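# Six arms hang a marquee roof on its posts

## Task

Put the marquee's roof onto its posts: each post's spike must pass fully through one corner eyelet, seated at the bottom, with the roof's knobs facing upward and its centre left hanging unsupported. The arms are mounted on the tabletop at about these scene-frame positions in metres, with facing given in degrees counter-clockwise from +x: arm1 (+0.29, +0.65, +0.72) facing -102; arm2 (-0.22, +0.65, +0.72) facing -85; arm3 (-0.31, -0.65, +0.72) facing +99; arm4 (+0.24, -0.65, +0.72) facing +83; arm5 (-0.70, -0.07, +0.72) facing +8; arm6 (+0.70, +0.08, +0.72) facing +166. Finish by opening every gripper and pulling the arms away; a roof that stays in place only because a robot still holds or props it does not count. Everything else on the table should stay where it was, upright and not leaning; rigid objects must not be knocked out of the work area.

## Robot and tools

Robots: six identical i2rt Big YAM arms named arm1 to arm6, each with six revolute joints, a two-finger gripper and a wrist camera (armN_cam_wrist). Two fixed room cameras, cam_high and cam_low, also give views. Each hand reaches roughly 1.0 m from its joint-1 axis. Joints move at different speeds, so the hand can sweep a wide, curved path between postures; plan clearance accordingly.

Frame: a single scene frame, origin on the floor, +z up. The table top is near z = 0.72. The hand point is midway between the fingertips; the hand's z axis runs along the fingers and its y axis is the opening direction. Foot positions and headings are given in the task; no result line prints them.

execute_actions: argument actions is a list holding one action object or nothing. The action object has one optional key per arm name; under it is joints, an object of absolute joint targets (not offsets) keyed by joint name. Every arm is commanded separately inside the same action; all named motions start together and may finish at different moments. Units and ranges: joint1_rad -2.879 to 2.879 (base yaw; positive = counter-clockwise seen from above; 0 points the arm along its foot's facing), joint2_rad 0 to 3.141 (shoulder; 0 has the upper arm lying back roughly level, increasing raises it then brings it forward), joint3_rad 0 to 3.019 (elbow; 0 is fully folded, larger opens it), joint4_rad -1.692 to 1.57 (hand pitch; positive tips fingers up), joint5_rad -1.57 to 1.57 (hand yaw; positive toward the arm's right), joint6_rad -2.094 to 2.094 (hand roll; positive clockwise looking from behind the hand), gripper_m 0 to 0.093 metres of fingertip gap. Done tolerances are about ±0.045, ±0.14, ±0.09, ±0.055, ±0.03, ±0.035 rad and ±0.003 m respectively. Any unknown key or out-of-range number makes the whole call rejected with nothing moving. Omitted joints or arms may keep driving to their earlier targets. The optional cameras list picks which images come back (names above, or "all"; omitted or null means all, [] none); the pictures line lists them in image order. An empty actions list simply reports state and images.

wait: seconds from 0 to 10; sends no new command, returns the same report.

zoom_image: camera name plus region [x0, y0, x1, y1] in pixels of that camera's most recent full image, top-left origin, at most 504 by 504 pixels.

finished_scene: scene number (1 or 2); irreversible, ends the scene after the last command has been held, and tells you if it succeeded. Replying with no tool call ends everything.

Reading results: joint_status tells how each commanded motion ended. off_target means it stopped short and may still be pushing. contact_stop or time_out means the target is dropped and the joint holds where it stopped, except that after time_out a joint can keep a target no more than 0.375, 0.375, 0.113, 0.225, 0.075, 0.3 rad (joints 1-6) from its position and keep pushing; on_its_own lists such joints, and its "held at" value is the held target, not the actual angle. To relieve a push, command the joint to its reported position. "joint command not followed" (often with a cause line) means a self/inter-arm collision check blocked that arm's joint targets, though its gripper still acts; those joints read not_followed and the arm may retry them on later actions until valid targets are given. Calls without an action never show that line. A target very near the current angle may not move anything. Joints carrying weight sag.

Hazards: the arms do not stop on contact and can push hard. Two robots pressing hard together fails the run; a hard hit can too. The collision check may act late and ignores fingers, gripper housings and wrist cameras; no line reports arm-to-arm contact. Objects touching robots are fine. Avoid dropping, slipping, slamming or shoving things. Sustained loads heat motors: MOTOR HOT warns from 85 °C; at 100 °C an OVER-TEMPERATURE FAULT drops that whole arm including its gripper until it cools, and its unfinished keys read limit_stop_at_motor_heat, so resend those targets afterwards. Some heat carries into the next scene. Loose objects may occasionally be nudged by outside pushes. Robots do not wait for one another.

Cameras: wrist cameras are fisheye 504x504; cam_high and cam_low are 896x504 pinhole with radial distortion. Calibration lines give K and T_world_to_cam (scene frame to camera), with small per-scene errors; wrist-camera poses come from reported joint angles and inherit their errors. At joint1 = joint6 = 0 with a level forward hand, the wrist camera sits above the hand looking toward the fingertips.

The robot holds the last command while you think, and faster robot motion is preferred. Later scenes state their own task in finished_scene's result; an empty execute_actions call shows the current scene and task.

Each tool is called as a command line: name --argument value for each argument, lists and objects as JSON in quotes; but a table of rows of numbers goes row by row, as --pt "numbers of a row", without its own name.

## Session

execute_actions --actions '[]'

Scene clock: 0.00 s.
arm1.joint_positions: joint1_rad=+0.257 joint2_rad=+0.413 joint3_rad=+0.552 joint4_rad=-1.252 joint5_rad=+0.204 joint6_rad=-0.384 gripper_m=+0.095
arm1.joint_status: not commanded
arm1.hand: x=+0.2727 y=+0.4590 z=+0.9414 quat_wxyz=(-0.054, -0.523, -0.817, +0.239) (m; scene frame)
arm2.joint_positions: joint1_rad=-0.357 joint2_rad=+0.519 joint3_rad=+0.405 joint4_rad=-0.989 joint5_rad=-0.262 joint6_rad=+0.293 gripper_m=+0.094
arm2.joint_status: not commanded
arm2.hand: x=-0.2397 y=+0.4331 z=+0.9350 quat_wxyz=(-0.256, -0.834, -0.482, +0.074) (m; scene frame)
arm3.joint_positions: joint1_rad=+0.117 joint2_rad=+0.333 joint3_rad=+0.661 joint4_rad=-1.408 joint5_rad=+0.301 joint6_rad=+0.513 gripper_m=+0.095
arm3.joint_status: not commanded
arm3.hand: x=-0.3024 y=-0.4832 z=+0.9746 quat_wxyz=(-0.228, +0.561, -0.778, -0.167) (m; scene frame)
arm4.joint_positions: joint1_rad=-0.201 joint2_rad=+0.473 joint3_rad=+0.473 joint4_rad=-1.093 joint5_rad=-0.142 joint6_rad=-0.533 gripper_m=+0.094
arm4.joint_status: not commanded
arm4.hand: x=+0.2789 y=-0.4437 z=+0.9236 quat_wxyz=(-0.197, +0.772, -0.584, -0.158) (m; scene frame)
arm5.joint_positions: joint1_rad=+0.396 joint2_rad=+0.404 joint3_rad=+0.603 joint4_rad=-1.295 joint5_rad=+0.099 joint6_rad=+0.239 gripper_m=+0.095
arm5.joint_status: not commanded
arm5.hand: x=-0.5349 y=+0.0145 z=+0.9299 quat_wxyz=(-0.241, +0.145, -0.959, -0.048) (m; scene frame)
arm6.joint_positions: joint1_rad=-0.302 joint2_rad=+0.499 joint3_rad=+0.439 joint4_rad=-1.058 joint5_rad=-0.311 joint6_rad=-0.197 gripper_m=+0.094
arm6.joint_status: not commanded
arm6.hand: x=+0.4948 y=+0.1463 z=+0.9510 quat_wxyz=(+0.058, +0.955, -0.141, -0.254) (m; scene frame)
pictures: arm1_cam_wrist, arm2_cam_wrist, arm3_cam_wrist, arm4_cam_wrist, arm5_cam_wrist, arm6_cam_wrist, cam_high, cam_low
Images, in order (width x height): arm1_cam_wrist 504x504, arm2_cam_wrist 504x504, arm3_cam_wrist 504x504, arm4_cam_wrist 504x504, arm5_cam_wrist 504x504, arm6_cam_wrist 504x504, cam_high 896x504, cam_low 896x504.

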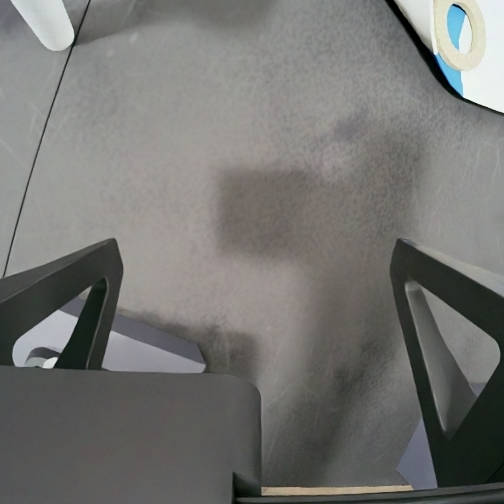

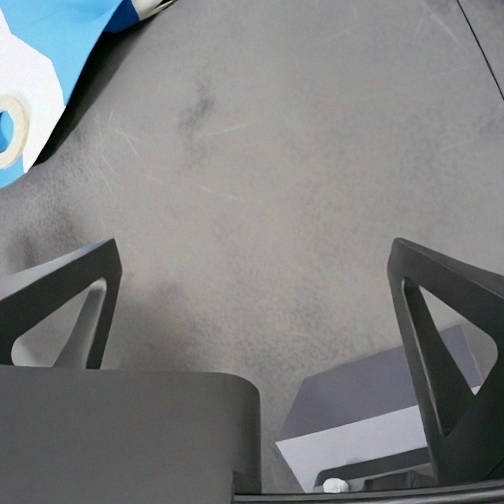

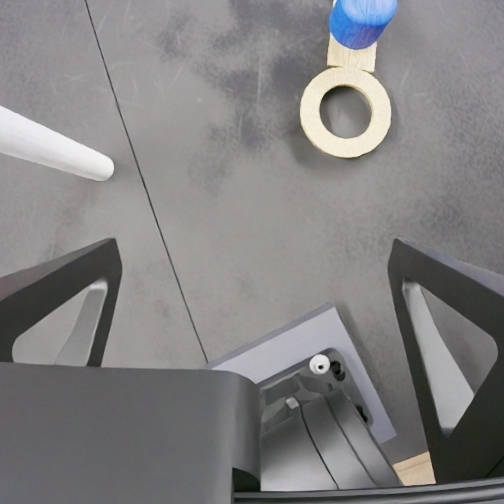

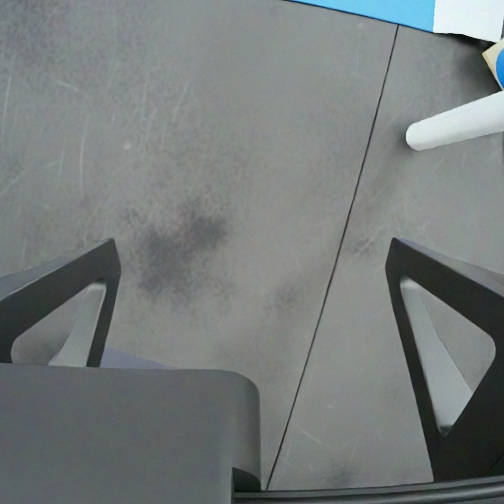

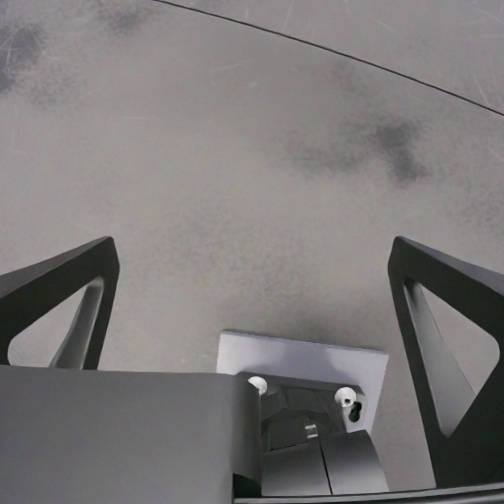

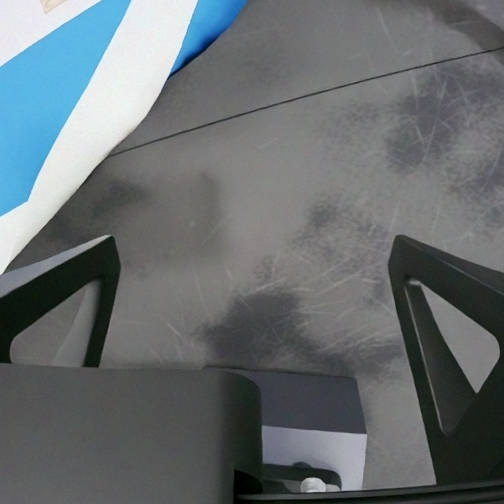

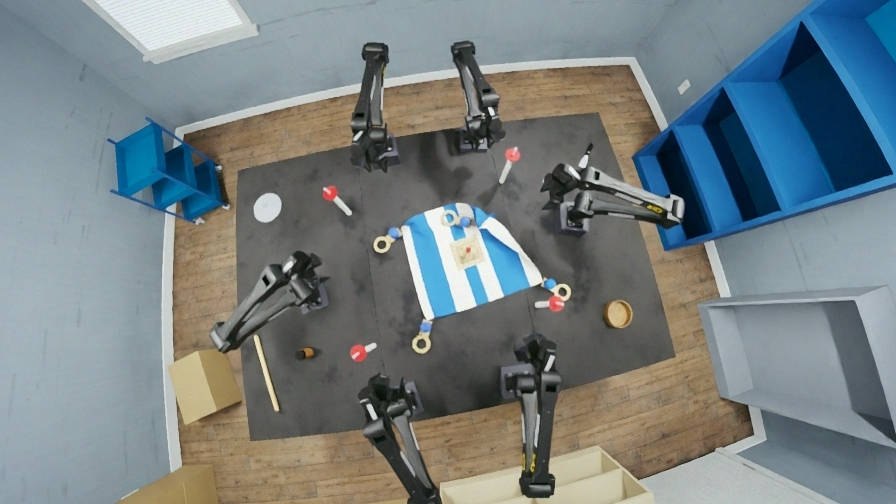

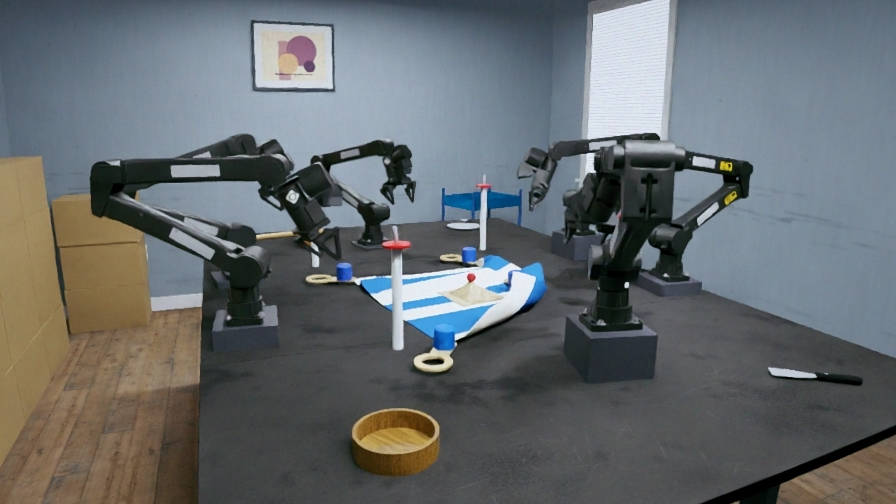

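zoom_image --camera "cam_high" --region '[280, 120, 640, 400]'

Region (280, 120, 640, 400) of cam_high's 896x504 image, scaled by 1.400, with more detail than that image has.

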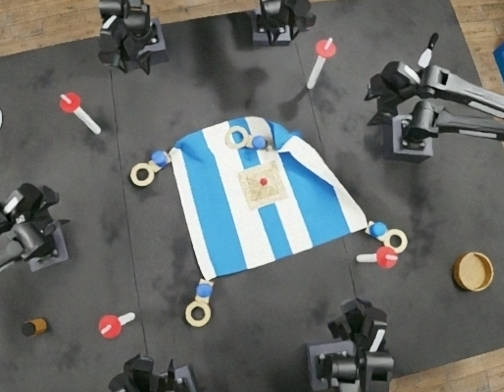

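execute_actions --actions '[{"arm1":{"joints":{"joint1_rad":-0.13,"joint2_rad":1.2,"joint3_rad":1.2,"joint4_rad":-1.57,"joint5_rad":0,"joint6_rad":0}},"arm2":{"joints":{"joint1_rad":-0.15,"joint2_rad":1.5,"joint3_rad":1.5,"joint4_rad":-1.57,"joint5_rad":0,"joint6_rad":0}},"arm3":{"joints":{"joint1_rad":-0.61,"joint2_rad":1.2,"joint3_rad":0.9,"joint4_rad":-1.27,"joint5_rad":0,"joint6_rad":0}},"arm4":{"joints":{"joint1_rad":-0.44,"joint2_rad":1.5,"joint3_rad":1.2,"joint4_rad":-1.27,"joint5_rad":0,"joint6_rad":0}}}]' --cameras '["cam_high"]'

Scene clock: 3.97 s.
arm1.joint_positions: joint1_rad=-0.127 joint2_rad=+1.206 joint3_rad=+1.144 joint4_rad=-1.558 joint5_rad=+0.004 joint6_rad=-0.011 gripper_m=+0.095
arm1.joint_status: all done
arm1.hand: x=+0.1977 y=+0.3434 z=+0.9999 quat_wxyz=(+0.018, -0.798, -0.602, -0.020) (m; scene frame)
arm2.joint_positions: joint1_rad=-0.158 joint2_rad=+1.502 joint3_rad=+1.449 joint4_rad=-1.557 joint5_rad=-0.003 joint6_rad=+0.014 gripper_m=+0.094
arm2.joint_status: all done
arm2.hand: x=-0.2610 y=+0.2185 z=+1.0640 quat_wxyz=(+0.009, -0.744, -0.668, -0.013) (m; scene frame)
arm3.joint_positions: joint1_rad=-0.607 joint2_rad=+1.196 joint3_rad=+0.881 joint4_rad=-1.278 joint5_rad=+0.004 joint6_rad=+0.017 gripper_m=+0.095
arm3.joint_status: all done
arm3.hand: x=-0.1746 y=-0.3781 z=+0.8871 quat_wxyz=(+0.008, +0.521, -0.853, +0.006) (m; scene frame)
arm4.joint_positions: joint1_rad=-0.431 joint2_rad=+1.486 joint3_rad=+1.189 joint4_rad=-1.271 joint5_rad=+0.000 joint6_rad=-0.015 gripper_m=+0.094
arm4.joint_status: all done
arm4.hand: x=+0.4527 y=-0.2847 z=+0.9327 quat_wxyz=(+0.000, +0.508, -0.862, -0.009) (m; scene frame)
arm5.joint_positions: joint1_rad=+0.396 joint2_rad=+0.404 joint3_rad=+0.603 joint4_rad=-1.295 joint5_rad=+0.099 joint6_rad=+0.239 gripper_m=+0.095
arm5.joint_status: not commanded
arm5.hand: x=-0.5349 y=+0.0145 z=+0.9299 quat_wxyz=(-0.241, +0.145, -0.959, -0.048) (m; scene frame)
arm6.joint_positions: joint1_rad=-0.302 joint2_rad=+0.499 joint3_rad=+0.439 joint4_rad=-1.058 joint5_rad=-0.311 joint6_rad=-0.197 gripper_m=+0.094
arm6.joint_status: not commanded
arm6.hand: x=+0.4948 y=+0.1463 z=+0.9510 quat_wxyz=(+0.058, +0.955, -0.141, -0.254) (m; scene frame)
pictures: cam_high
Images, in order (width x height): cam_high 896x504.

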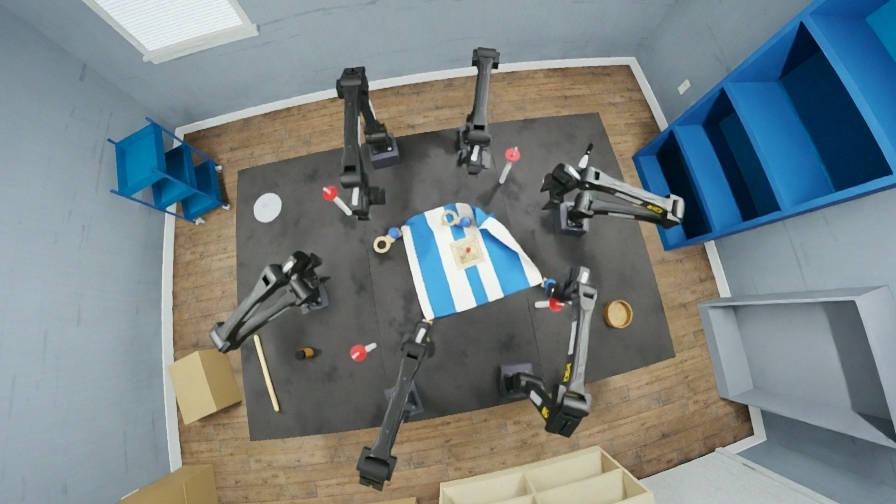

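execute_actions --actions '[{"arm1":{"joints":{"joint1_rad":-0.18,"joint2_rad":1.76,"joint3_rad":1.124,"joint4_rad":-0.93}},"arm2":{"joints":{"joint1_rad":-0.125,"joint2_rad":1.76,"joint3_rad":1.124,"joint4_rad":-0.93}},"arm3":{"joints":{"joint1_rad":-0.61,"joint2_rad":1.467,"joint3_rad":0.88,"joint4_rad":-0.98}},"arm4":{"joints":{"joint1_rad":-0.47,"joint2_rad":1.76,"joint3_rad":1.124,"joint4_rad":-0.93}}}]' --cameras '["arm1_cam_wrist","arm2_cam_wrist","arm3_cam_wrist","arm4_cam_wrist","cam_low"]'

Scene clock: 6.47 s.
arm1.joint_positions: joint1_rad=-0.179 joint2_rad=+1.768 joint3_rad=+1.118 joint4_rad=-0.946 joint5_rad=+0.003 joint6_rad=-0.010 gripper_m=+0.095
arm1.joint_status: all done
arm1.hand: x=+0.1348 y=+0.2165 z=+0.7713 quat_wxyz=(+0.010, -0.814, -0.581, -0.011) (m; scene frame)
arm2.joint_positions: joint1_rad=-0.133 joint2_rad=+1.761 joint3_rad=+1.097 joint4_rad=-0.944 joint5_rad=-0.002 joint6_rad=+0.014 gripper_m=+0.094
arm2.joint_status: all done
arm2.hand: x=-0.2514 y=+0.1997 z=+0.8255 quat_wxyz=(+0.009, -0.736, -0.677, -0.012) (m; scene frame)
arm3.joint_positions: joint1_rad=-0.607 joint2_rad=+1.472 joint3_rad=+0.881 joint4_rad=-0.993 joint5_rad=+0.004 joint6_rad=+0.017 gripper_m=+0.095
arm3.joint_status: all done
arm3.hand: x=-0.1474 y=-0.3224 z=+0.7991 quat_wxyz=(+0.004, +0.521, -0.853, +0.003) (m; scene frame)
arm4.joint_positions: joint1_rad=-0.454 joint2_rad=+1.769 joint3_rad=+1.114 joint4_rad=-0.942 joint5_rad=+0.000 joint6_rad=-0.011 gripper_m=+0.094
arm4.joint_status: all done
arm4.hand: x=+0.4786 y=-0.2572 z=+0.7869 quat_wxyz=(+0.013, +0.496, -0.868, -0.001) (m; scene frame)
arm5.joint_positions: joint1_rad=+0.396 joint2_rad=+0.404 joint3_rad=+0.603 joint4_rad=-1.295 joint5_rad=+0.099 joint6_rad=+0.239 gripper_m=+0.095
arm5.joint_status: not commanded
arm5.hand: x=-0.5349 y=+0.0145 z=+0.9299 quat_wxyz=(-0.241, +0.145, -0.959, -0.048) (m; scene frame)
arm6.joint_positions: joint1_rad=-0.302 joint2_rad=+0.499 joint3_rad=+0.439 joint4_rad=-1.058 joint5_rad=-0.311 joint6_rad=-0.197 gripper_m=+0.094
arm6.joint_status: not commanded
arm6.hand: x=+0.4948 y=+0.1463 z=+0.9510 quat_wxyz=(+0.058, +0.955, -0.141, -0.254) (m; scene frame)
pictures: arm1_cam_wrist, arm2_cam_wrist, arm3_cam_wrist, arm4_cam_wrist, cam_low
camera_calibration (this result's frames):
arm1_cam_wrist: T_world_to_cam=[[-0.946114, 0.323647, -0.0109546, 0.0671118], [0.251107, 0.75458, 0.606263, -0.660259], [0.204481, 0.570843, -0.795189, 0.58358], [0, 0, 0, 1]] pos_world=[0.10996, 0.143365, 0.865082]
arm2_cam_wrist: T_world_to_cam=[[-0.996987, 0.0735909, -0.0245233, -0.242973], [0.0439211, 0.796143, 0.603512, -0.634785], [0.063937, 0.600616, -0.796977, 0.671633], [0, 0, 0, 1]] pos_world=[-0.257303, 0.119867, 0.912418]
arm3_cam_wrist: T_world_to_cam=[[0.890253, -0.455428, 0.00587855, -0.0238287], [-0.368251, -0.712126, 0.597719, -0.758649], [-0.268032, -0.534286, -0.801684, 0.550874], [0, 0, 0, 1]] pos_world=[-0.110507, -0.256781, 0.895226]
arm4_cam_wrist: T_world_to_cam=[[0.8679, -0.496728, -0.00325255, -0.546087], [-0.397064, -0.697668, 0.596322, -0.45284], [-0.298479, -0.516256, -0.802739, 0.764718], [0, 0, 0, 1]] pos_world=[0.522395, -0.192398, 0.882131]
Images, in order (width x height): arm1_cam_wrist 504x504, arm2_cam_wrist 504x504, arm3_cam_wrist 504x504, arm4_cam_wrist 504x504, cam_low 896x504.

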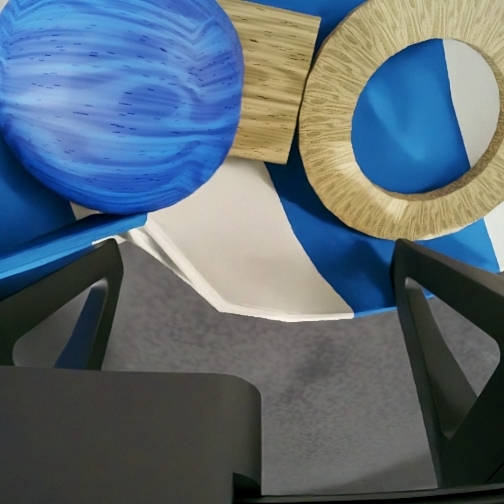

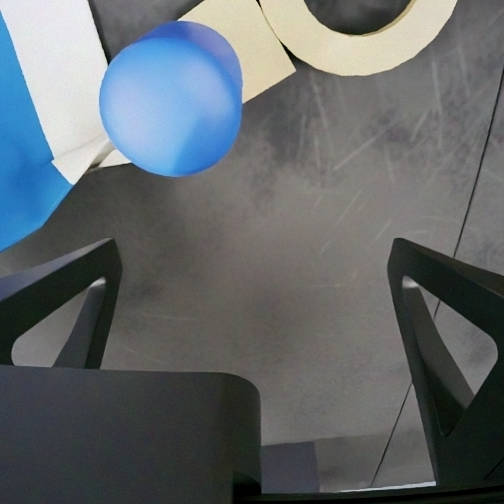

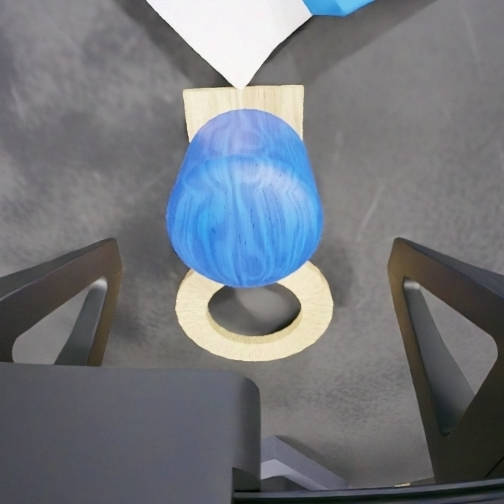

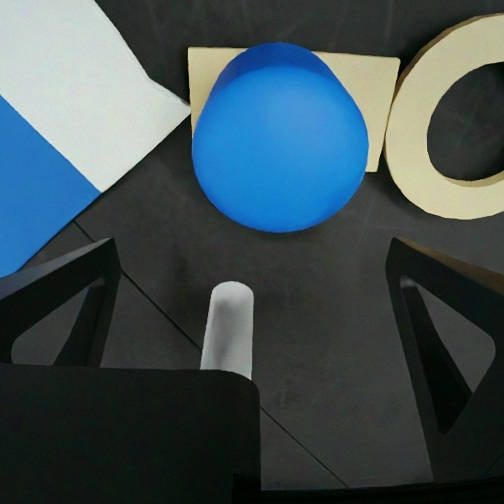

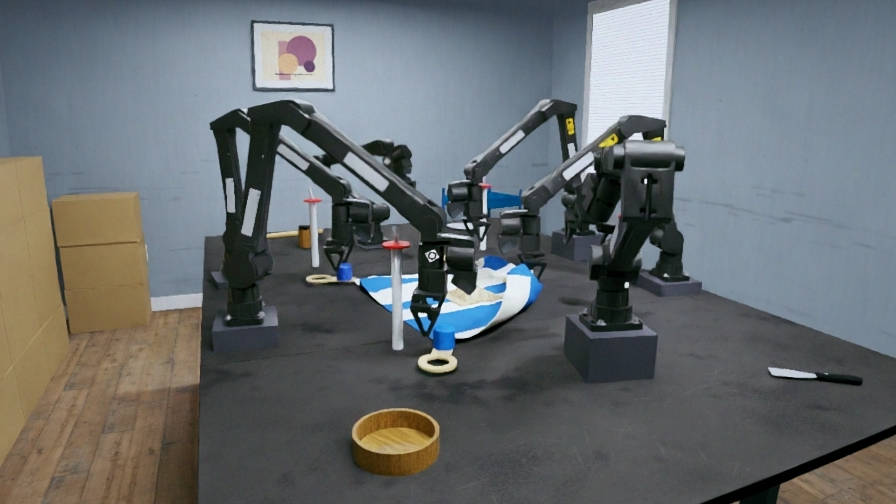

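execute_actions --actions '[{"arm1":{"joints":{"joint3_rad":1.26,"joint4_rad":-1.06}},"arm2":{"joints":{"joint1_rad":-0.055,"joint2_rad":1.85,"joint3_rad":1.214}},"arm4":{"joints":{"joint1_rad":-0.495,"joint2_rad":1.83,"joint3_rad":1.224,"joint4_rad":-0.96}}}]' --cameras '[]'

execute_actions --actions '[{"arm1":{"joints":{"joint1_rad":-0.125,"joint2_rad":1.82,"joint4_rad":-1.0}}}]' --cameras '["arm1_cam_wrist","arm2_cam_wrist","arm4_cam_wrist"]'

Scene clock: 8.37 s.
arm1.joint_positions: joint1_rad=-0.179 joint2_rad=+1.768 joint3_rad=+1.226 joint4_rad=-1.049 joint5_rad=+0.003 joint6_rad=-0.010 gripper_m=+0.095
arm1.joint_status: all done
arm1.hand: x=+0.1265 y=+0.1930 z=+0.8055 quat_wxyz=(+0.008, -0.814, -0.581, -0.008) (m; scene frame)
arm2.joint_positions: joint1_rad=-0.052 joint2_rad=+1.844 joint3_rad=+1.179 joint4_rad=-0.939 joint5_rad=-0.001 joint6_rad=+0.014 gripper_m=+0.094
arm2.joint_status: all done
arm2.hand: x=-0.2143 y=+0.1682 z=+0.8130 quat_wxyz=(+0.008, -0.708, -0.707, -0.009) (m; scene frame)
arm3.joint_positions: joint1_rad=-0.607 joint2_rad=+1.472 joint3_rad=+0.881 joint4_rad=-0.993 joint5_rad=+0.004 joint6_rad=+0.017 gripper_m=+0.095
arm3.joint_status: not commanded
arm3.hand: x=-0.1474 y=-0.3224 z=+0.7991 quat_wxyz=(+0.004, +0.521, -0.853, +0.003) (m; scene frame)
arm4.joint_positions: joint1_rad=-0.485 joint2_rad=+1.807 joint3_rad=+1.183 joint4_rad=-0.951 joint5_rad=+0.000 joint6_rad=-0.011 gripper_m=+0.094
arm4.joint_status: all done
arm4.hand: x=+0.5047 y=-0.2431 z=+0.7904 quat_wxyz=(+0.004, +0.482, -0.876, -0.007) (m; scene frame)
arm5.joint_positions: joint1_rad=+0.396 joint2_rad=+0.404 joint3_rad=+0.603 joint4_rad=-1.295 joint5_rad=+0.099 joint6_rad=+0.239 gripper_m=+0.095
arm5.joint_status: not commanded
arm5.hand: x=-0.5349 y=+0.0145 z=+0.9299 quat_wxyz=(-0.241, +0.145, -0.959, -0.048) (m; scene frame)
arm6.joint_positions: joint1_rad=-0.302 joint2_rad=+0.499 joint3_rad=+0.439 joint4_rad=-1.058 joint5_rad=-0.311 joint6_rad=-0.197 gripper_m=+0.094
arm6.joint_status: not commanded
arm6.hand: x=+0.4948 y=+0.1463 z=+0.9510 quat_wxyz=(+0.058, +0.955, -0.141, -0.254) (m; scene frame)
pictures: none
No camera images: the call's "cameras" was empty. Leave "cameras" out to get every camera's image.

Scene clock: 9.10 s.
arm1.joint_positions: joint1_rad=-0.124 joint2_rad=+1.809 joint3_rad=+1.226 joint4_rad=-1.014 joint5_rad=+0.003 joint6_rad=-0.010 gripper_m=+0.095
arm1.joint_status: all done
arm1.hand: x=+0.1505 y=+0.1803 z=+0.7862 quat_wxyz=(+0.010, -0.798, -0.603, -0.011) (m; scene frame)
arm2.joint_positions: joint1_rad=-0.052 joint2_rad=+1.844 joint3_rad=+1.179 joint4_rad=-0.939 joint5_rad=-0.001 joint6_rad=+0.014 gripper_m=+0.094
arm2.joint_status: not commanded
arm2.hand: x=-0.2143 y=+0.1682 z=+0.8130 quat_wxyz=(+0.008, -0.708, -0.707, -0.009) (m; scene frame)
arm3.joint_positions: joint1_rad=-0.607 joint2_rad=+1.472 joint3_rad=+0.881 joint4_rad=-0.993 joint5_rad=+0.004 joint6_rad=+0.017 gripper_m=+0.095
arm3.joint_status: not commanded
arm3.hand: x=-0.1474 y=-0.3224 z=+0.7991 quat_wxyz=(+0.004, +0.521, -0.853, +0.003) (m; scene frame)
arm4.joint_positions: joint1_rad=-0.485 joint2_rad=+1.807 joint3_rad=+1.183 joint4_rad=-0.951 joint5_rad=+0.000 joint6_rad=-0.011 gripper_m=+0.094
arm4.joint_status: not commanded
arm4.hand: x=+0.5047 y=-0.2431 z=+0.7904 quat_wxyz=(+0.004, +0.482, -0.876, -0.007) (m; scene frame)
arm5.joint_positions: joint1_rad=+0.396 joint2_rad=+0.404 joint3_rad=+0.603 joint4_rad=-1.295 joint5_rad=+0.099 joint6_rad=+0.239 gripper_m=+0.095
arm5.joint_status: not commanded
arm5.hand: x=-0.5349 y=+0.0145 z=+0.9299 quat_wxyz=(-0.241, +0.145, -0.959, -0.048) (m; scene frame)
arm6.joint_positions: joint1_rad=-0.302 joint2_rad=+0.499 joint3_rad=+0.439 joint4_rad=-1.058 joint5_rad=-0.311 joint6_rad=-0.197 gripper_m=+0.094
arm6.joint_status: not commanded
arm6.hand: x=+0.4948 y=+0.1463 z=+0.9510 quat_wxyz=(+0.058, +0.955, -0.141, -0.254) (m; scene frame)
pictures: arm1_cam_wrist, arm2_cam_wrist, arm4_cam_wrist
camera_calibration (this result's frames):
arm1_cam_wrist: T_world_to_cam=[[-0.96235, 0.271585, -0.0111692, 0.105839], [0.20939, 0.766912, 0.606631, -0.642245], [0.173318, 0.581452, -0.794905, 0.615427], [0, 0, 0, 1]] pos_world=[0.12967, 0.10596, 0.879995]
arm2_cam_wrist: T_world_to_cam=[[-0.999696, -0.00847846, -0.0231315, -0.1919], [-0.0206525, 0.800321, 0.599216, -0.614868], [0.0134322, 0.599512, -0.800253, 0.67021], [0, 0, 0, 1]] pos_world=[-0.213543, 0.0886657, 0.900338]
arm4_cam_wrist: T_world_to_cam=[[0.85201, -0.523517, -0.00287917, -0.560544], [-0.425262, -0.69529, 0.579417, -0.406502], [-0.305336, -0.492444, -0.815026, 0.801563], [0, 0, 0, 1]] pos_world=[0.549466, -0.181366, 0.887215]
Images, in order (width x height): arm1_cam_wrist 504x504, arm2_cam_wrist 504x504, arm4_cam_wrist 504x504.

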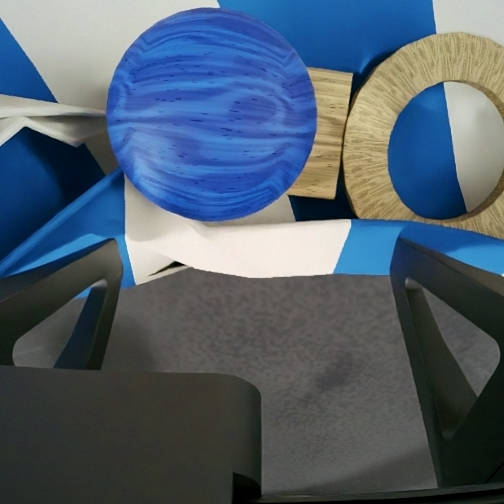

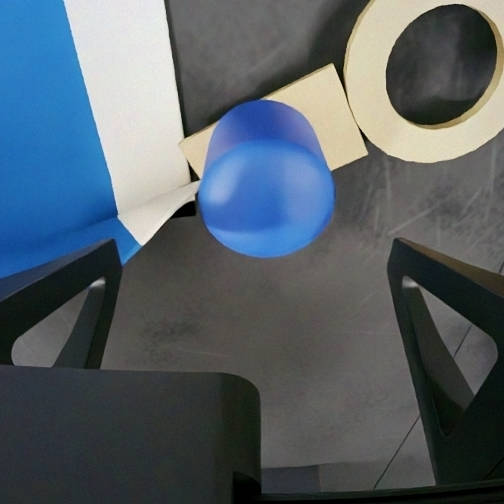

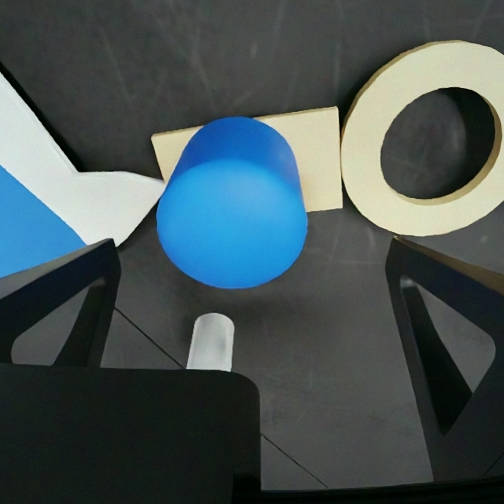

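execute_actions --actions '[{"arm1":{"joints":{"joint1_rad":-0.105,"joint2_rad":1.88,"joint3_rad":1.33}},"arm2":{"joints":{"joint2_rad":1.955,"joint3_rad":1.17,"joint4_rad":-0.78}},"arm3":{"joints":{"joint2_rad":1.545,"joint3_rad":0.83,"joint4_rad":-0.855}},"arm4":{"joints":{"joint1_rad":-0.47,"joint2_rad":1.91,"joint3_rad":1.204,"joint4_rad":-0.86}}}]' --cameras '["arm1_cam_wrist","arm2_cam_wrist","arm3_cam_wrist","arm4_cam_wrist"]'

Scene clock: 10.50 s.
arm1.joint_positions: joint1_rad=-0.114 joint2_rad=+1.864 joint3_rad=+1.286 joint4_rad=-1.013 joint5_rad=+0.003 joint6_rad=-0.010 gripper_m=+0.095
arm1.joint_status: all done
arm1.hand: x=+0.1497 y=+0.1583 z=+0.7783 quat_wxyz=(+0.009, -0.795, -0.607, -0.009) (m; scene frame)
arm2.joint_positions: joint1_rad=-0.052 joint2_rad=+1.960 joint3_rad=+1.164 joint4_rad=-0.795 joint5_rad=-0.001 joint6_rad=+0.014 gripper_m=+0.094
arm2.joint_status: all done
arm2.hand: x=-0.2142 y=+0.1590 z=+0.7540 quat_wxyz=(+0.004, -0.708, -0.707, -0.005) (m; scene frame)
arm3.joint_positions: joint1_rad=-0.607 joint2_rad=+1.543 joint3_rad=+0.839 joint4_rad=-0.868 joint5_rad=+0.004 joint6_rad=+0.017 gripper_m=+0.095
arm3.joint_status: all done
arm3.hand: x=-0.1457 y=-0.3187 z=+0.7616 quat_wxyz=(-0.001, +0.521, -0.853, +0.000) (m; scene frame)
arm4.joint_positions: joint1_rad=-0.485 joint2_rad=+1.899 joint3_rad=+1.183 joint4_rad=-0.873 joint5_rad=+0.000 joint6_rad=-0.011 gripper_m=+0.094
arm4.joint_status: all done
arm4.hand: x=+0.5078 y=-0.2370 z=+0.7474 quat_wxyz=(+0.009, +0.482, -0.876, -0.003) (m; scene frame)
arm5.joint_positions: joint1_rad=+0.396 joint2_rad=+0.404 joint3_rad=+0.603 joint4_rad=-1.295 joint5_rad=+0.099 joint6_rad=+0.239 gripper_m=+0.095
arm5.joint_status: not commanded
arm5.hand: x=-0.5349 y=+0.0145 z=+0.9299 quat_wxyz=(-0.241, +0.145, -0.959, -0.048) (m; scene frame)
arm6.joint_positions: joint1_rad=-0.302 joint2_rad=+0.499 joint3_rad=+0.439 joint4_rad=-1.058 joint5_rad=-0.311 joint6_rad=-0.197 gripper_m=+0.094
arm6.joint_status: not commanded
arm6.hand: x=+0.4948 y=+0.1463 z=+0.9510 quat_wxyz=(+0.058, +0.955, -0.141, -0.254) (m; scene frame)
pictures: arm1_cam_wrist, arm2_cam_wrist, arm3_cam_wrist, arm4_cam_wrist
camera_calibration (this result's frames):
arm1_cam_wrist: T_world_to_cam=[[-0.965213, 0.261226, -0.0111488, 0.112997], [0.202034, 0.772211, 0.602389, -0.616812], [0.165969, 0.579182, -0.798125, 0.626048], [0, 0, 0, 1]] pos_world=[0.129778, 0.0841955, 0.872485]
arm2_cam_wrist: T_world_to_cam=[[-0.999693, -0.00875683, -0.0231775, -0.193129], [-0.020739, 0.807576, 0.589399, -0.565897], [0.0135563, 0.589699, -0.807509, 0.635574], [0, 0, 0, 1]] pos_world=[-0.213422, 0.0805158, 0.842294]
arm3_cam_wrist: T_world_to_cam=[[0.890209, -0.455517, 0.00568801, -0.0233479], [-0.371466, -0.718608, 0.58789, -0.728006], [-0.263706, -0.525458, -0.808921, 0.532221], [0, 0, 0, 1]] pos_world=[-0.109295, -0.254127, 0.858645]
arm4_cam_wrist: T_world_to_cam=[[0.852293, -0.523057, -0.00281455, -0.560157], [-0.420928, -0.689053, 0.589937, -0.384595], [-0.31051, -0.501615, -0.807444, 0.765309], [0, 0, 0, 1]] pos_world=[0.553168, -0.174111, 0.843255]
Images, in order (width x height): arm1_cam_wrist 504x504, arm2_cam_wrist 504x504, arm3_cam_wrist 504x504, arm4_cam_wrist 504x504.

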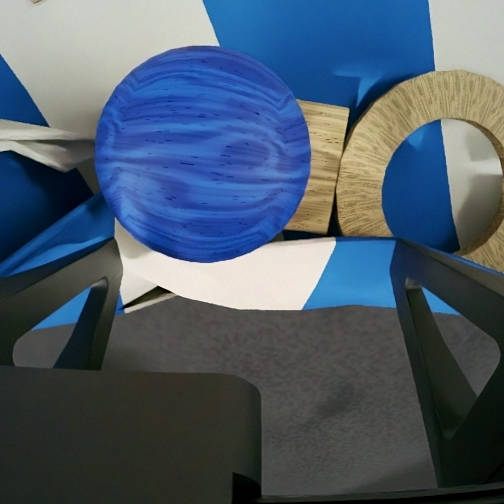

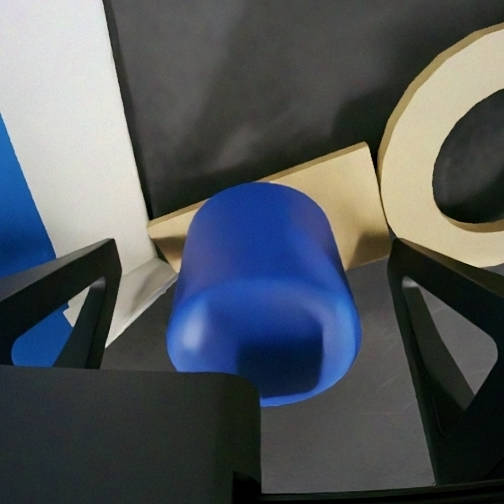

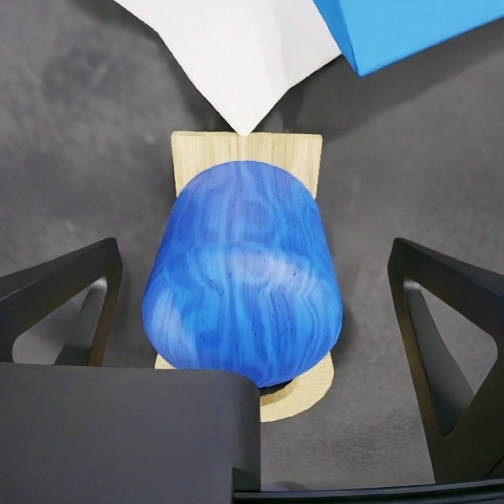

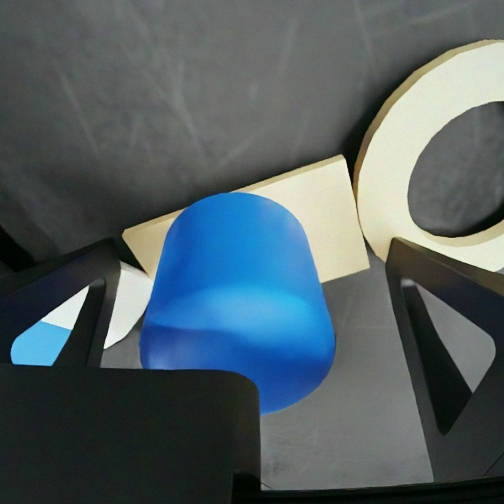

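execute_actions --actions '[{"arm1":{"joints":{"joint1_rad":-0.06,"joint2_rad":1.93,"joint3_rad":1.40}},"arm2":{"joints":{"gripper_m":0.0}},"arm3":{"joints":{"joint2_rad":1.58,"joint4_rad":-0.83}},"arm4":{"joints":{"gripper_m":0.0}}}]' --cameras '["arm1_cam_wrist","arm3_cam_wrist"]'

Scene clock: 11.43 s.
arm1.joint_positions: joint1_rad=-0.064 joint2_rad=+1.914 joint3_rad=+1.355 joint4_rad=-1.013 joint5_rad=+0.003 joint6_rad=-0.010 gripper_m=+0.095
arm1.joint_status: all done
arm1.hand: x=+0.1687 y=+0.1272 z=+0.7752 quat_wxyz=(+0.003, -0.779, -0.627, -0.001) (m; scene frame)
arm2.joint_positions: joint1_rad=-0.052 joint2_rad=+1.960 joint3_rad=+1.164 joint4_rad=-0.794 joint5_rad=-0.001 joint6_rad=+0.013 gripper_m=+0.048
arm2.joint_status: gripper_m off_target (ended at +0.048, target +0.000)
arm2.hand: x=-0.2142 y=+0.1586 z=+0.7540 quat_wxyz=(+0.003, -0.707, -0.707, -0.004) (m; scene frame)
arm3.joint_positions: joint1_rad=-0.607 joint2_rad=+1.566 joint3_rad=+0.839 joint4_rad=-0.844 joint5_rad=+0.004 joint6_rad=+0.017 gripper_m=+0.095
arm3.joint_status: all done
arm3.hand: x=-0.1443 y=-0.3157 z=+0.7533 quat_wxyz=(-0.001, +0.521, -0.853, +0.000) (m; scene frame)
arm4.joint_positions: joint1_rad=-0.483 joint2_rad=+1.898 joint3_rad=+1.183 joint4_rad=-0.870 joint5_rad=+0.001 joint6_rad=-0.011 gripper_m=+0.048
arm4.joint_status: gripper_m off_target (ended at +0.048, target +0.000)
arm4.hand: x=+0.5074 y=-0.2359 z=+0.7478 quat_wxyz=(+0.008, +0.483, -0.875, -0.004) (m; scene frame)
arm5.joint_positions: joint1_rad=+0.396 joint2_rad=+0.404 joint3_rad=+0.603 joint4_rad=-1.295 joint5_rad=+0.099 joint6_rad=+0.239 gripper_m=+0.095
arm5.joint_status: not commanded
arm5.hand: x=-0.5349 y=+0.0145 z=+0.9299 quat_wxyz=(-0.241, +0.145, -0.959, -0.048) (m; scene frame)
arm6.joint_positions: joint1_rad=-0.302 joint2_rad=+0.499 joint3_rad=+0.439 joint4_rad=-1.058 joint5_rad=-0.311 joint6_rad=-0.197 gripper_m=+0.094
arm6.joint_status: not commanded
arm6.hand: x=+0.4948 y=+0.1463 z=+0.9510 quat_wxyz=(+0.058, +0.955, -0.141, -0.254) (m; scene frame)
pictures: arm1_cam_wrist, arm3_cam_wrist
camera_calibration (this result's frames):
arm1_cam_wrist: T_world_to_cam=[[-0.977108, 0.212454, -0.011123, 0.147654], [0.165606, 0.792387, 0.58711, -0.579306], [0.133547, 0.571828, -0.809431, 0.653584], [0, 0, 0, 1]] pos_world=[0.152926, 0.0539275, 0.870789]
arm3_cam_wrist: T_world_to_cam=[[0.890206, -0.455522, 0.00567606, -0.0232238], [-0.371665, -0.71901, 0.587273, -0.720191], [-0.263435, -0.524904, -0.809369, 0.528005], [0, 0, 0, 1]] pos_world=[-0.107901, -0.251252, 0.850432]
Images, in order (width x height): arm1_cam_wrist 504x504, arm3_cam_wrist 504x504.

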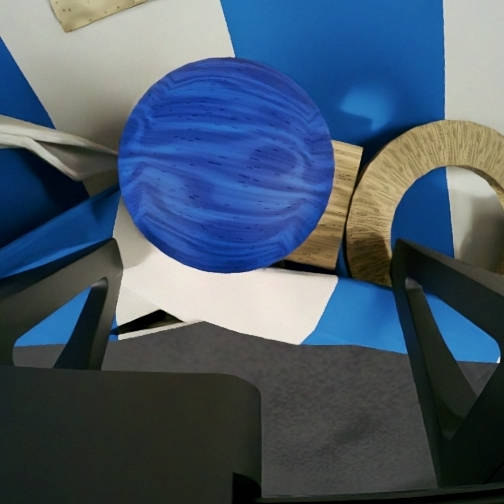

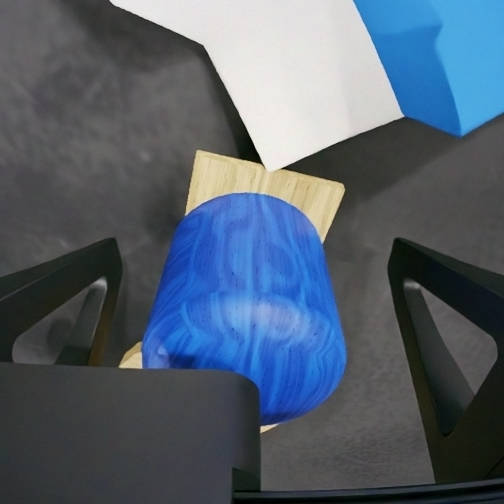

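execute_actions --actions '[{"arm1":{"joints":{"joint2_rad":2.02,"joint3_rad":1.52,"joint4_rad":-1.03}},"arm3":{"joints":{"gripper_m":0.0}}}]' --cameras '["arm1_cam_wrist","cam_low"]'

Scene clock: 12.53 s.
arm1.joint_positions: joint1_rad=-0.064 joint2_rad=+1.993 joint3_rad=+1.478 joint4_rad=-1.028 joint5_rad=+0.001 joint6_rad=-0.010 gripper_m=+0.095
arm1.joint_status: all done
arm1.hand: x=+0.1596 y=+0.0866 z=+0.7735 quat_wxyz=(-0.007, -0.779, -0.627, +0.010) (m; scene frame)
arm2.joint_positions: joint1_rad=-0.052 joint2_rad=+1.960 joint3_rad=+1.164 joint4_rad=-0.787 joint5_rad=-0.002 joint6_rad=+0.013 gripper_m=+0.048
arm2.joint_status: not commanded
arm2.hand: x=-0.2139 y=+0.1568 z=+0.7540 quat_wxyz=(+0.000, -0.707, -0.707, -0.002) (m; scene frame)
arm3.joint_positions: joint1_rad=-0.607 joint2_rad=+1.566 joint3_rad=+0.839 joint4_rad=-0.843 joint5_rad=+0.002 joint6_rad=+0.016 gripper_m=+0.048
arm3.joint_status: gripper_m off_target (ended at +0.048, target +0.000)
arm3.hand: x=-0.1444 y=-0.3155 z=+0.7533 quat_wxyz=(-0.002, +0.522, -0.853, -0.001) (m; scene frame)
arm4.joint_positions: joint1_rad=-0.483 joint2_rad=+1.898 joint3_rad=+1.183 joint4_rad=-0.870 joint5_rad=+0.001 joint6_rad=-0.011 gripper_m=+0.048
arm4.joint_status: not commanded
arm4.hand: x=+0.5074 y=-0.2359 z=+0.7478 quat_wxyz=(+0.008, +0.483, -0.875, -0.004) (m; scene frame)
arm5.joint_positions: joint1_rad=+0.396 joint2_rad=+0.404 joint3_rad=+0.603 joint4_rad=-1.295 joint5_rad=+0.099 joint6_rad=+0.239 gripper_m=+0.095
arm5.joint_status: not commanded
arm5.hand: x=-0.5349 y=+0.0145 z=+0.9299 quat_wxyz=(-0.241, +0.145, -0.959, -0.048) (m; scene frame)
arm6.joint_positions: joint1_rad=-0.302 joint2_rad=+0.499 joint3_rad=+0.439 joint4_rad=-1.058 joint5_rad=-0.311 joint6_rad=-0.197 gripper_m=+0.094
arm6.joint_status: not commanded
arm6.hand: x=+0.4948 y=+0.1463 z=+0.9510 quat_wxyz=(+0.058, +0.955, -0.141, -0.254) (m; scene frame)
pictures: arm1_cam_wrist, cam_low
camera_calibration (this result's frames):
arm1_cam_wrist: T_world_to_cam=[[-0.977178, 0.212065, -0.0122831, 0.148327], [0.168502, 0.809055, 0.563061, -0.527942], [0.129344, 0.548141, -0.826324, 0.692416], [0, 0, 0, 1]] pos_world=[0.144342, 0.0161369, 0.871245]
Images, in order (width x height): arm1_cam_wrist 504x504, cam_low 896x504.

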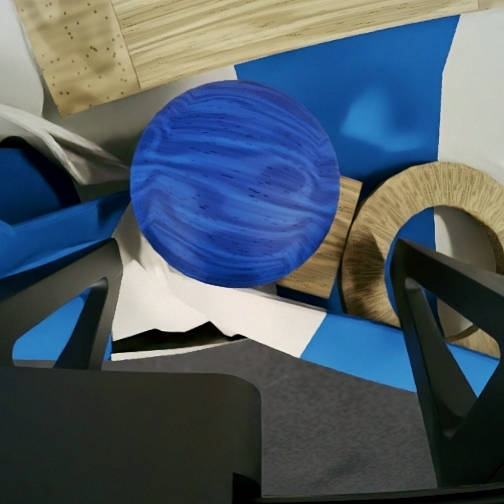

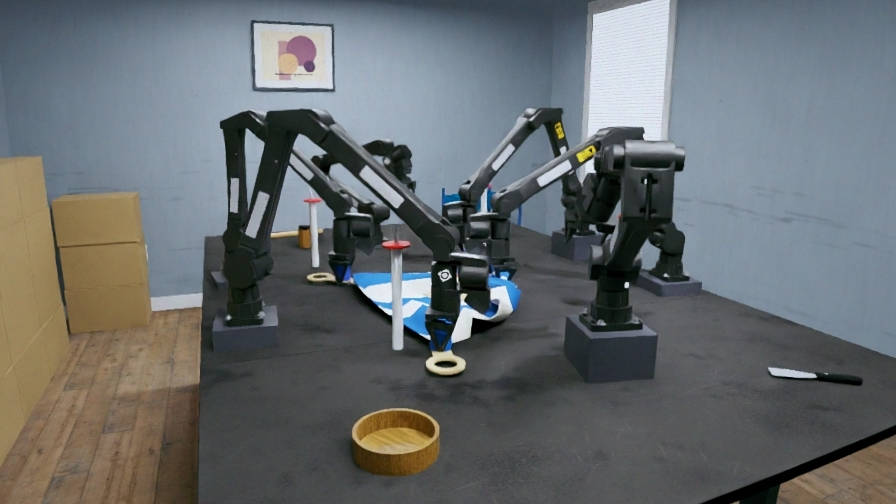

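execute_actions --actions '[{"arm1":{"joints":{"joint3_rad":1.64,"joint4_rad":-1.15}}}]' --cameras '["arm1_cam_wrist"]'

Scene clock: 13.63 s.
arm1.joint_positions: joint1_rad=-0.064 joint2_rad=+2.009 joint3_rad=+1.597 joint4_rad=-1.141 joint5_rad=+0.001 joint6_rad=-0.010 gripper_m=+0.095
arm1.joint_status: all done
arm1.hand: x=+0.1551 y=+0.0668 z=+0.8052 quat_wxyz=(-0.003, -0.779, -0.627, +0.006) (m; scene frame)
arm2.joint_positions: joint1_rad=-0.052 joint2_rad=+1.960 joint3_rad=+1.164 joint4_rad=-0.787 joint5_rad=-0.002 joint6_rad=+0.013 gripper_m=+0.048
arm2.joint_status: not commanded
arm2.hand: x=-0.2139 y=+0.1568 z=+0.7540 quat_wxyz=(+0.000, -0.707, -0.707, -0.002) (m; scene frame)
arm3.joint_positions: joint1_rad=-0.607 joint2_rad=+1.566 joint3_rad=+0.839 joint4_rad=-0.843 joint5_rad=+0.002 joint6_rad=+0.016 gripper_m=+0.048
arm3.joint_status: not commanded
arm3.hand: x=-0.1444 y=-0.3155 z=+0.7533 quat_wxyz=(-0.002, +0.522, -0.853, -0.001) (m; scene frame)
arm4.joint_positions: joint1_rad=-0.483 joint2_rad=+1.898 joint3_rad=+1.183 joint4_rad=-0.870 joint5_rad=+0.001 joint6_rad=-0.011 gripper_m=+0.048
arm4.joint_status: not commanded
arm4.hand: x=+0.5074 y=-0.2359 z=+0.7478 quat_wxyz=(+0.008, +0.483, -0.875, -0.004) (m; scene frame)
arm5.joint_positions: joint1_rad=+0.396 joint2_rad=+0.404 joint3_rad=+0.603 joint4_rad=-1.295 joint5_rad=+0.099 joint6_rad=+0.239 gripper_m=+0.095
arm5.joint_status: not commanded
arm5.hand: x=-0.5349 y=+0.0145 z=+0.9299 quat_wxyz=(-0.241, +0.145, -0.959, -0.048) (m; scene frame)
arm6.joint_positions: joint1_rad=-0.302 joint2_rad=+0.499 joint3_rad=+0.439 joint4_rad=-1.058 joint5_rad=-0.311 joint6_rad=-0.197 gripper_m=+0.094
arm6.joint_status: not commanded
arm6.hand: x=+0.4948 y=+0.1463 z=+0.9510 quat_wxyz=(+0.058, +0.955, -0.141, -0.254) (m; scene frame)
pictures: arm1_cam_wrist
camera_calibration (this result's frames):
arm1_cam_wrist: T_world_to_cam=[[-0.977148, 0.212197, -0.0124079, 0.148587], [0.167249, 0.803571, 0.571228, -0.535071], [0.131183, 0.556099, -0.820698, 0.724711], [0, 0, 0, 1]] pos_world=[0.139612, -0.00457373, 0.90226]
Images, in order (width x height): arm1_cam_wrist 504x504.

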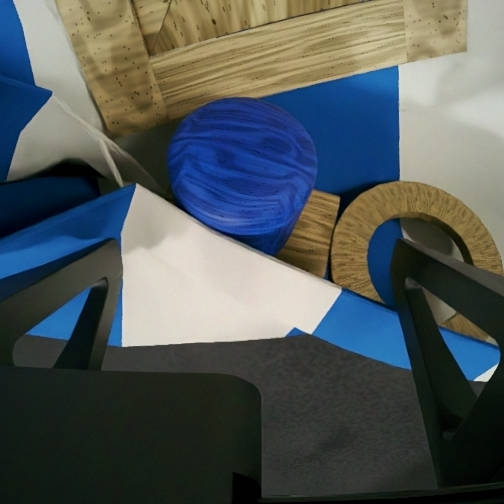

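execute_actions --actions '[{"arm1":{"joints":{"joint2_rad":2.07,"joint3_rad":1.71,"joint4_rad":-1.15}}}]' --cameras '[]'

execute_actions --actions '[{"arm1":{"joints":{"joint2_rad":2.15,"joint3_rad":1.62,"joint4_rad":-1.04}}}]' --cameras '["arm1_cam_wrist"]'

Scene clock: 14.53 s.
arm1.joint_positions: joint1_rad=-0.064 joint2_rad=+2.053 joint3_rad=+1.657 joint4_rad=-1.144 joint5_rad=+0.001 joint6_rad=-0.010 gripper_m=+0.095
arm1.joint_status: all done
arm1.hand: x=+0.1508 y=+0.0481 z=+0.8007 quat_wxyz=(-0.007, -0.779, -0.627, +0.011) (m; scene frame)
arm2.joint_positions: joint1_rad=-0.052 joint2_rad=+1.960 joint3_rad=+1.164 joint4_rad=-0.787 joint5_rad=-0.002 joint6_rad=+0.013 gripper_m=+0.048
arm2.joint_status: not commanded
arm2.hand: x=-0.2139 y=+0.1568 z=+0.7540 quat_wxyz=(+0.000, -0.707, -0.707, -0.002) (m; scene frame)
arm3.joint_positions: joint1_rad=-0.607 joint2_rad=+1.566 joint3_rad=+0.839 joint4_rad=-0.843 joint5_rad=+0.002 joint6_rad=+0.016 gripper_m=+0.048
arm3.joint_status: not commanded
arm3.hand: x=-0.1444 y=-0.3155 z=+0.7533 quat_wxyz=(-0.002, +0.522, -0.853, -0.001) (m; scene frame)
arm4.joint_positions: joint1_rad=-0.483 joint2_rad=+1.898 joint3_rad=+1.183 joint4_rad=-0.870 joint5_rad=+0.001 joint6_rad=-0.011 gripper_m=+0.048
arm4.joint_status: not commanded
arm4.hand: x=+0.5074 y=-0.2359 z=+0.7478 quat_wxyz=(+0.008, +0.483, -0.875, -0.004) (m; scene frame)
arm5.joint_positions: joint1_rad=+0.396 joint2_rad=+0.404 joint3_rad=+0.603 joint4_rad=-1.295 joint5_rad=+0.099 joint6_rad=+0.239 gripper_m=+0.095
arm5.joint_status: not commanded
arm5.hand: x=-0.5349 y=+0.0145 z=+0.9299 quat_wxyz=(-0.241, +0.145, -0.959, -0.048) (m; scene frame)
arm6.joint_positions: joint1_rad=-0.302 joint2_rad=+0.499 joint3_rad=+0.439 joint4_rad=-1.058 joint5_rad=-0.311 joint6_rad=-0.197 gripper_m=+0.094
arm6.joint_status: not commanded
arm6.hand: x=+0.4948 y=+0.1463 z=+0.9510 quat_wxyz=(+0.058, +0.955, -0.141, -0.254) (m; scene frame)
pictures: none
No camera images: the call's "cameras" was empty. Leave "cameras" out to get every camera's image.

Scene clock: 15.37 s.
arm1.joint_positions: joint1_rad=-0.064 joint2_rad=+2.109 joint3_rad=+1.638 joint4_rad=-1.055 joint5_rad=+0.001 joint6_rad=-0.010 gripper_m=+0.095
arm1.joint_status: all done
arm1.hand: x=+0.1488 y=+0.0406 z=+0.7609 quat_wxyz=(-0.012, -0.779, -0.626, +0.016) (m; scene frame)
arm2.joint_positions: joint1_rad=-0.052 joint2_rad=+1.960 joint3_rad=+1.164 joint4_rad=-0.787 joint5_rad=-0.002 joint6_rad=+0.013 gripper_m=+0.048
arm2.joint_status: not commanded
arm2.hand: x=-0.2139 y=+0.1568 z=+0.7540 quat_wxyz=(+0.000, -0.707, -0.707, -0.002) (m; scene frame)
arm3.joint_positions: joint1_rad=-0.607 joint2_rad=+1.566 joint3_rad=+0.839 joint4_rad=-0.843 joint5_rad=+0.002 joint6_rad=+0.016 gripper_m=+0.048
arm3.joint_status: not commanded
arm3.hand: x=-0.1444 y=-0.3155 z=+0.7533 quat_wxyz=(-0.002, +0.522, -0.853, -0.001) (m; scene frame)
arm4.joint_positions: joint1_rad=-0.483 joint2_rad=+1.898 joint3_rad=+1.183 joint4_rad=-0.870 joint5_rad=+0.001 joint6_rad=-0.011 gripper_m=+0.048
arm4.joint_status: not commanded
arm4.hand: x=+0.5074 y=-0.2359 z=+0.7478 quat_wxyz=(+0.008, +0.483, -0.875, -0.004) (m; scene frame)
arm5.joint_positions: joint1_rad=+0.396 joint2_rad=+0.404 joint3_rad=+0.603 joint4_rad=-1.295 joint5_rad=+0.099 joint6_rad=+0.239 gripper_m=+0.095
arm5.joint_status: not commanded
arm5.hand: x=-0.5349 y=+0.0145 z=+0.9299 quat_wxyz=(-0.241, +0.145, -0.959, -0.048) (m; scene frame)
arm6.joint_positions: joint1_rad=-0.302 joint2_rad=+0.499 joint3_rad=+0.439 joint4_rad=-1.058 joint5_rad=-0.311 joint6_rad=-0.197 gripper_m=+0.094
arm6.joint_status: not commanded
arm6.hand: x=+0.4948 y=+0.1463 z=+0.9510 quat_wxyz=(+0.058, +0.955, -0.141, -0.254) (m; scene frame)
pictures: arm1_cam_wrist
camera_calibration (this result's frames):
arm1_cam_wrist: T_world_to_cam=[[-0.977145, 0.212208, -0.0124534, 0.147506], [0.170629, 0.817935, 0.549426, -0.472178], [0.126778, 0.534744, -0.83545, 0.716492], [0, 0, 0, 1]] pos_world=[0.133867, -0.0282306, 0.859857]
Images, in order (width x height): arm1_cam_wrist 504x504.

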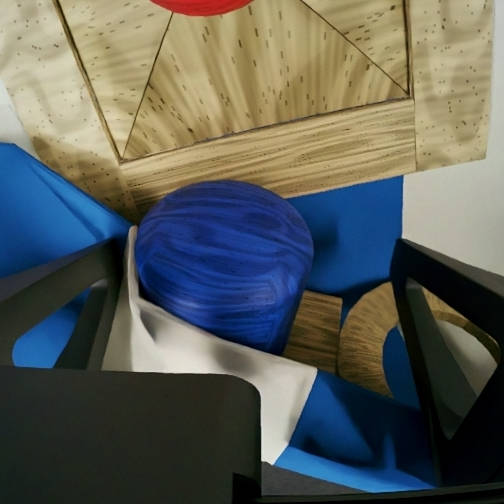

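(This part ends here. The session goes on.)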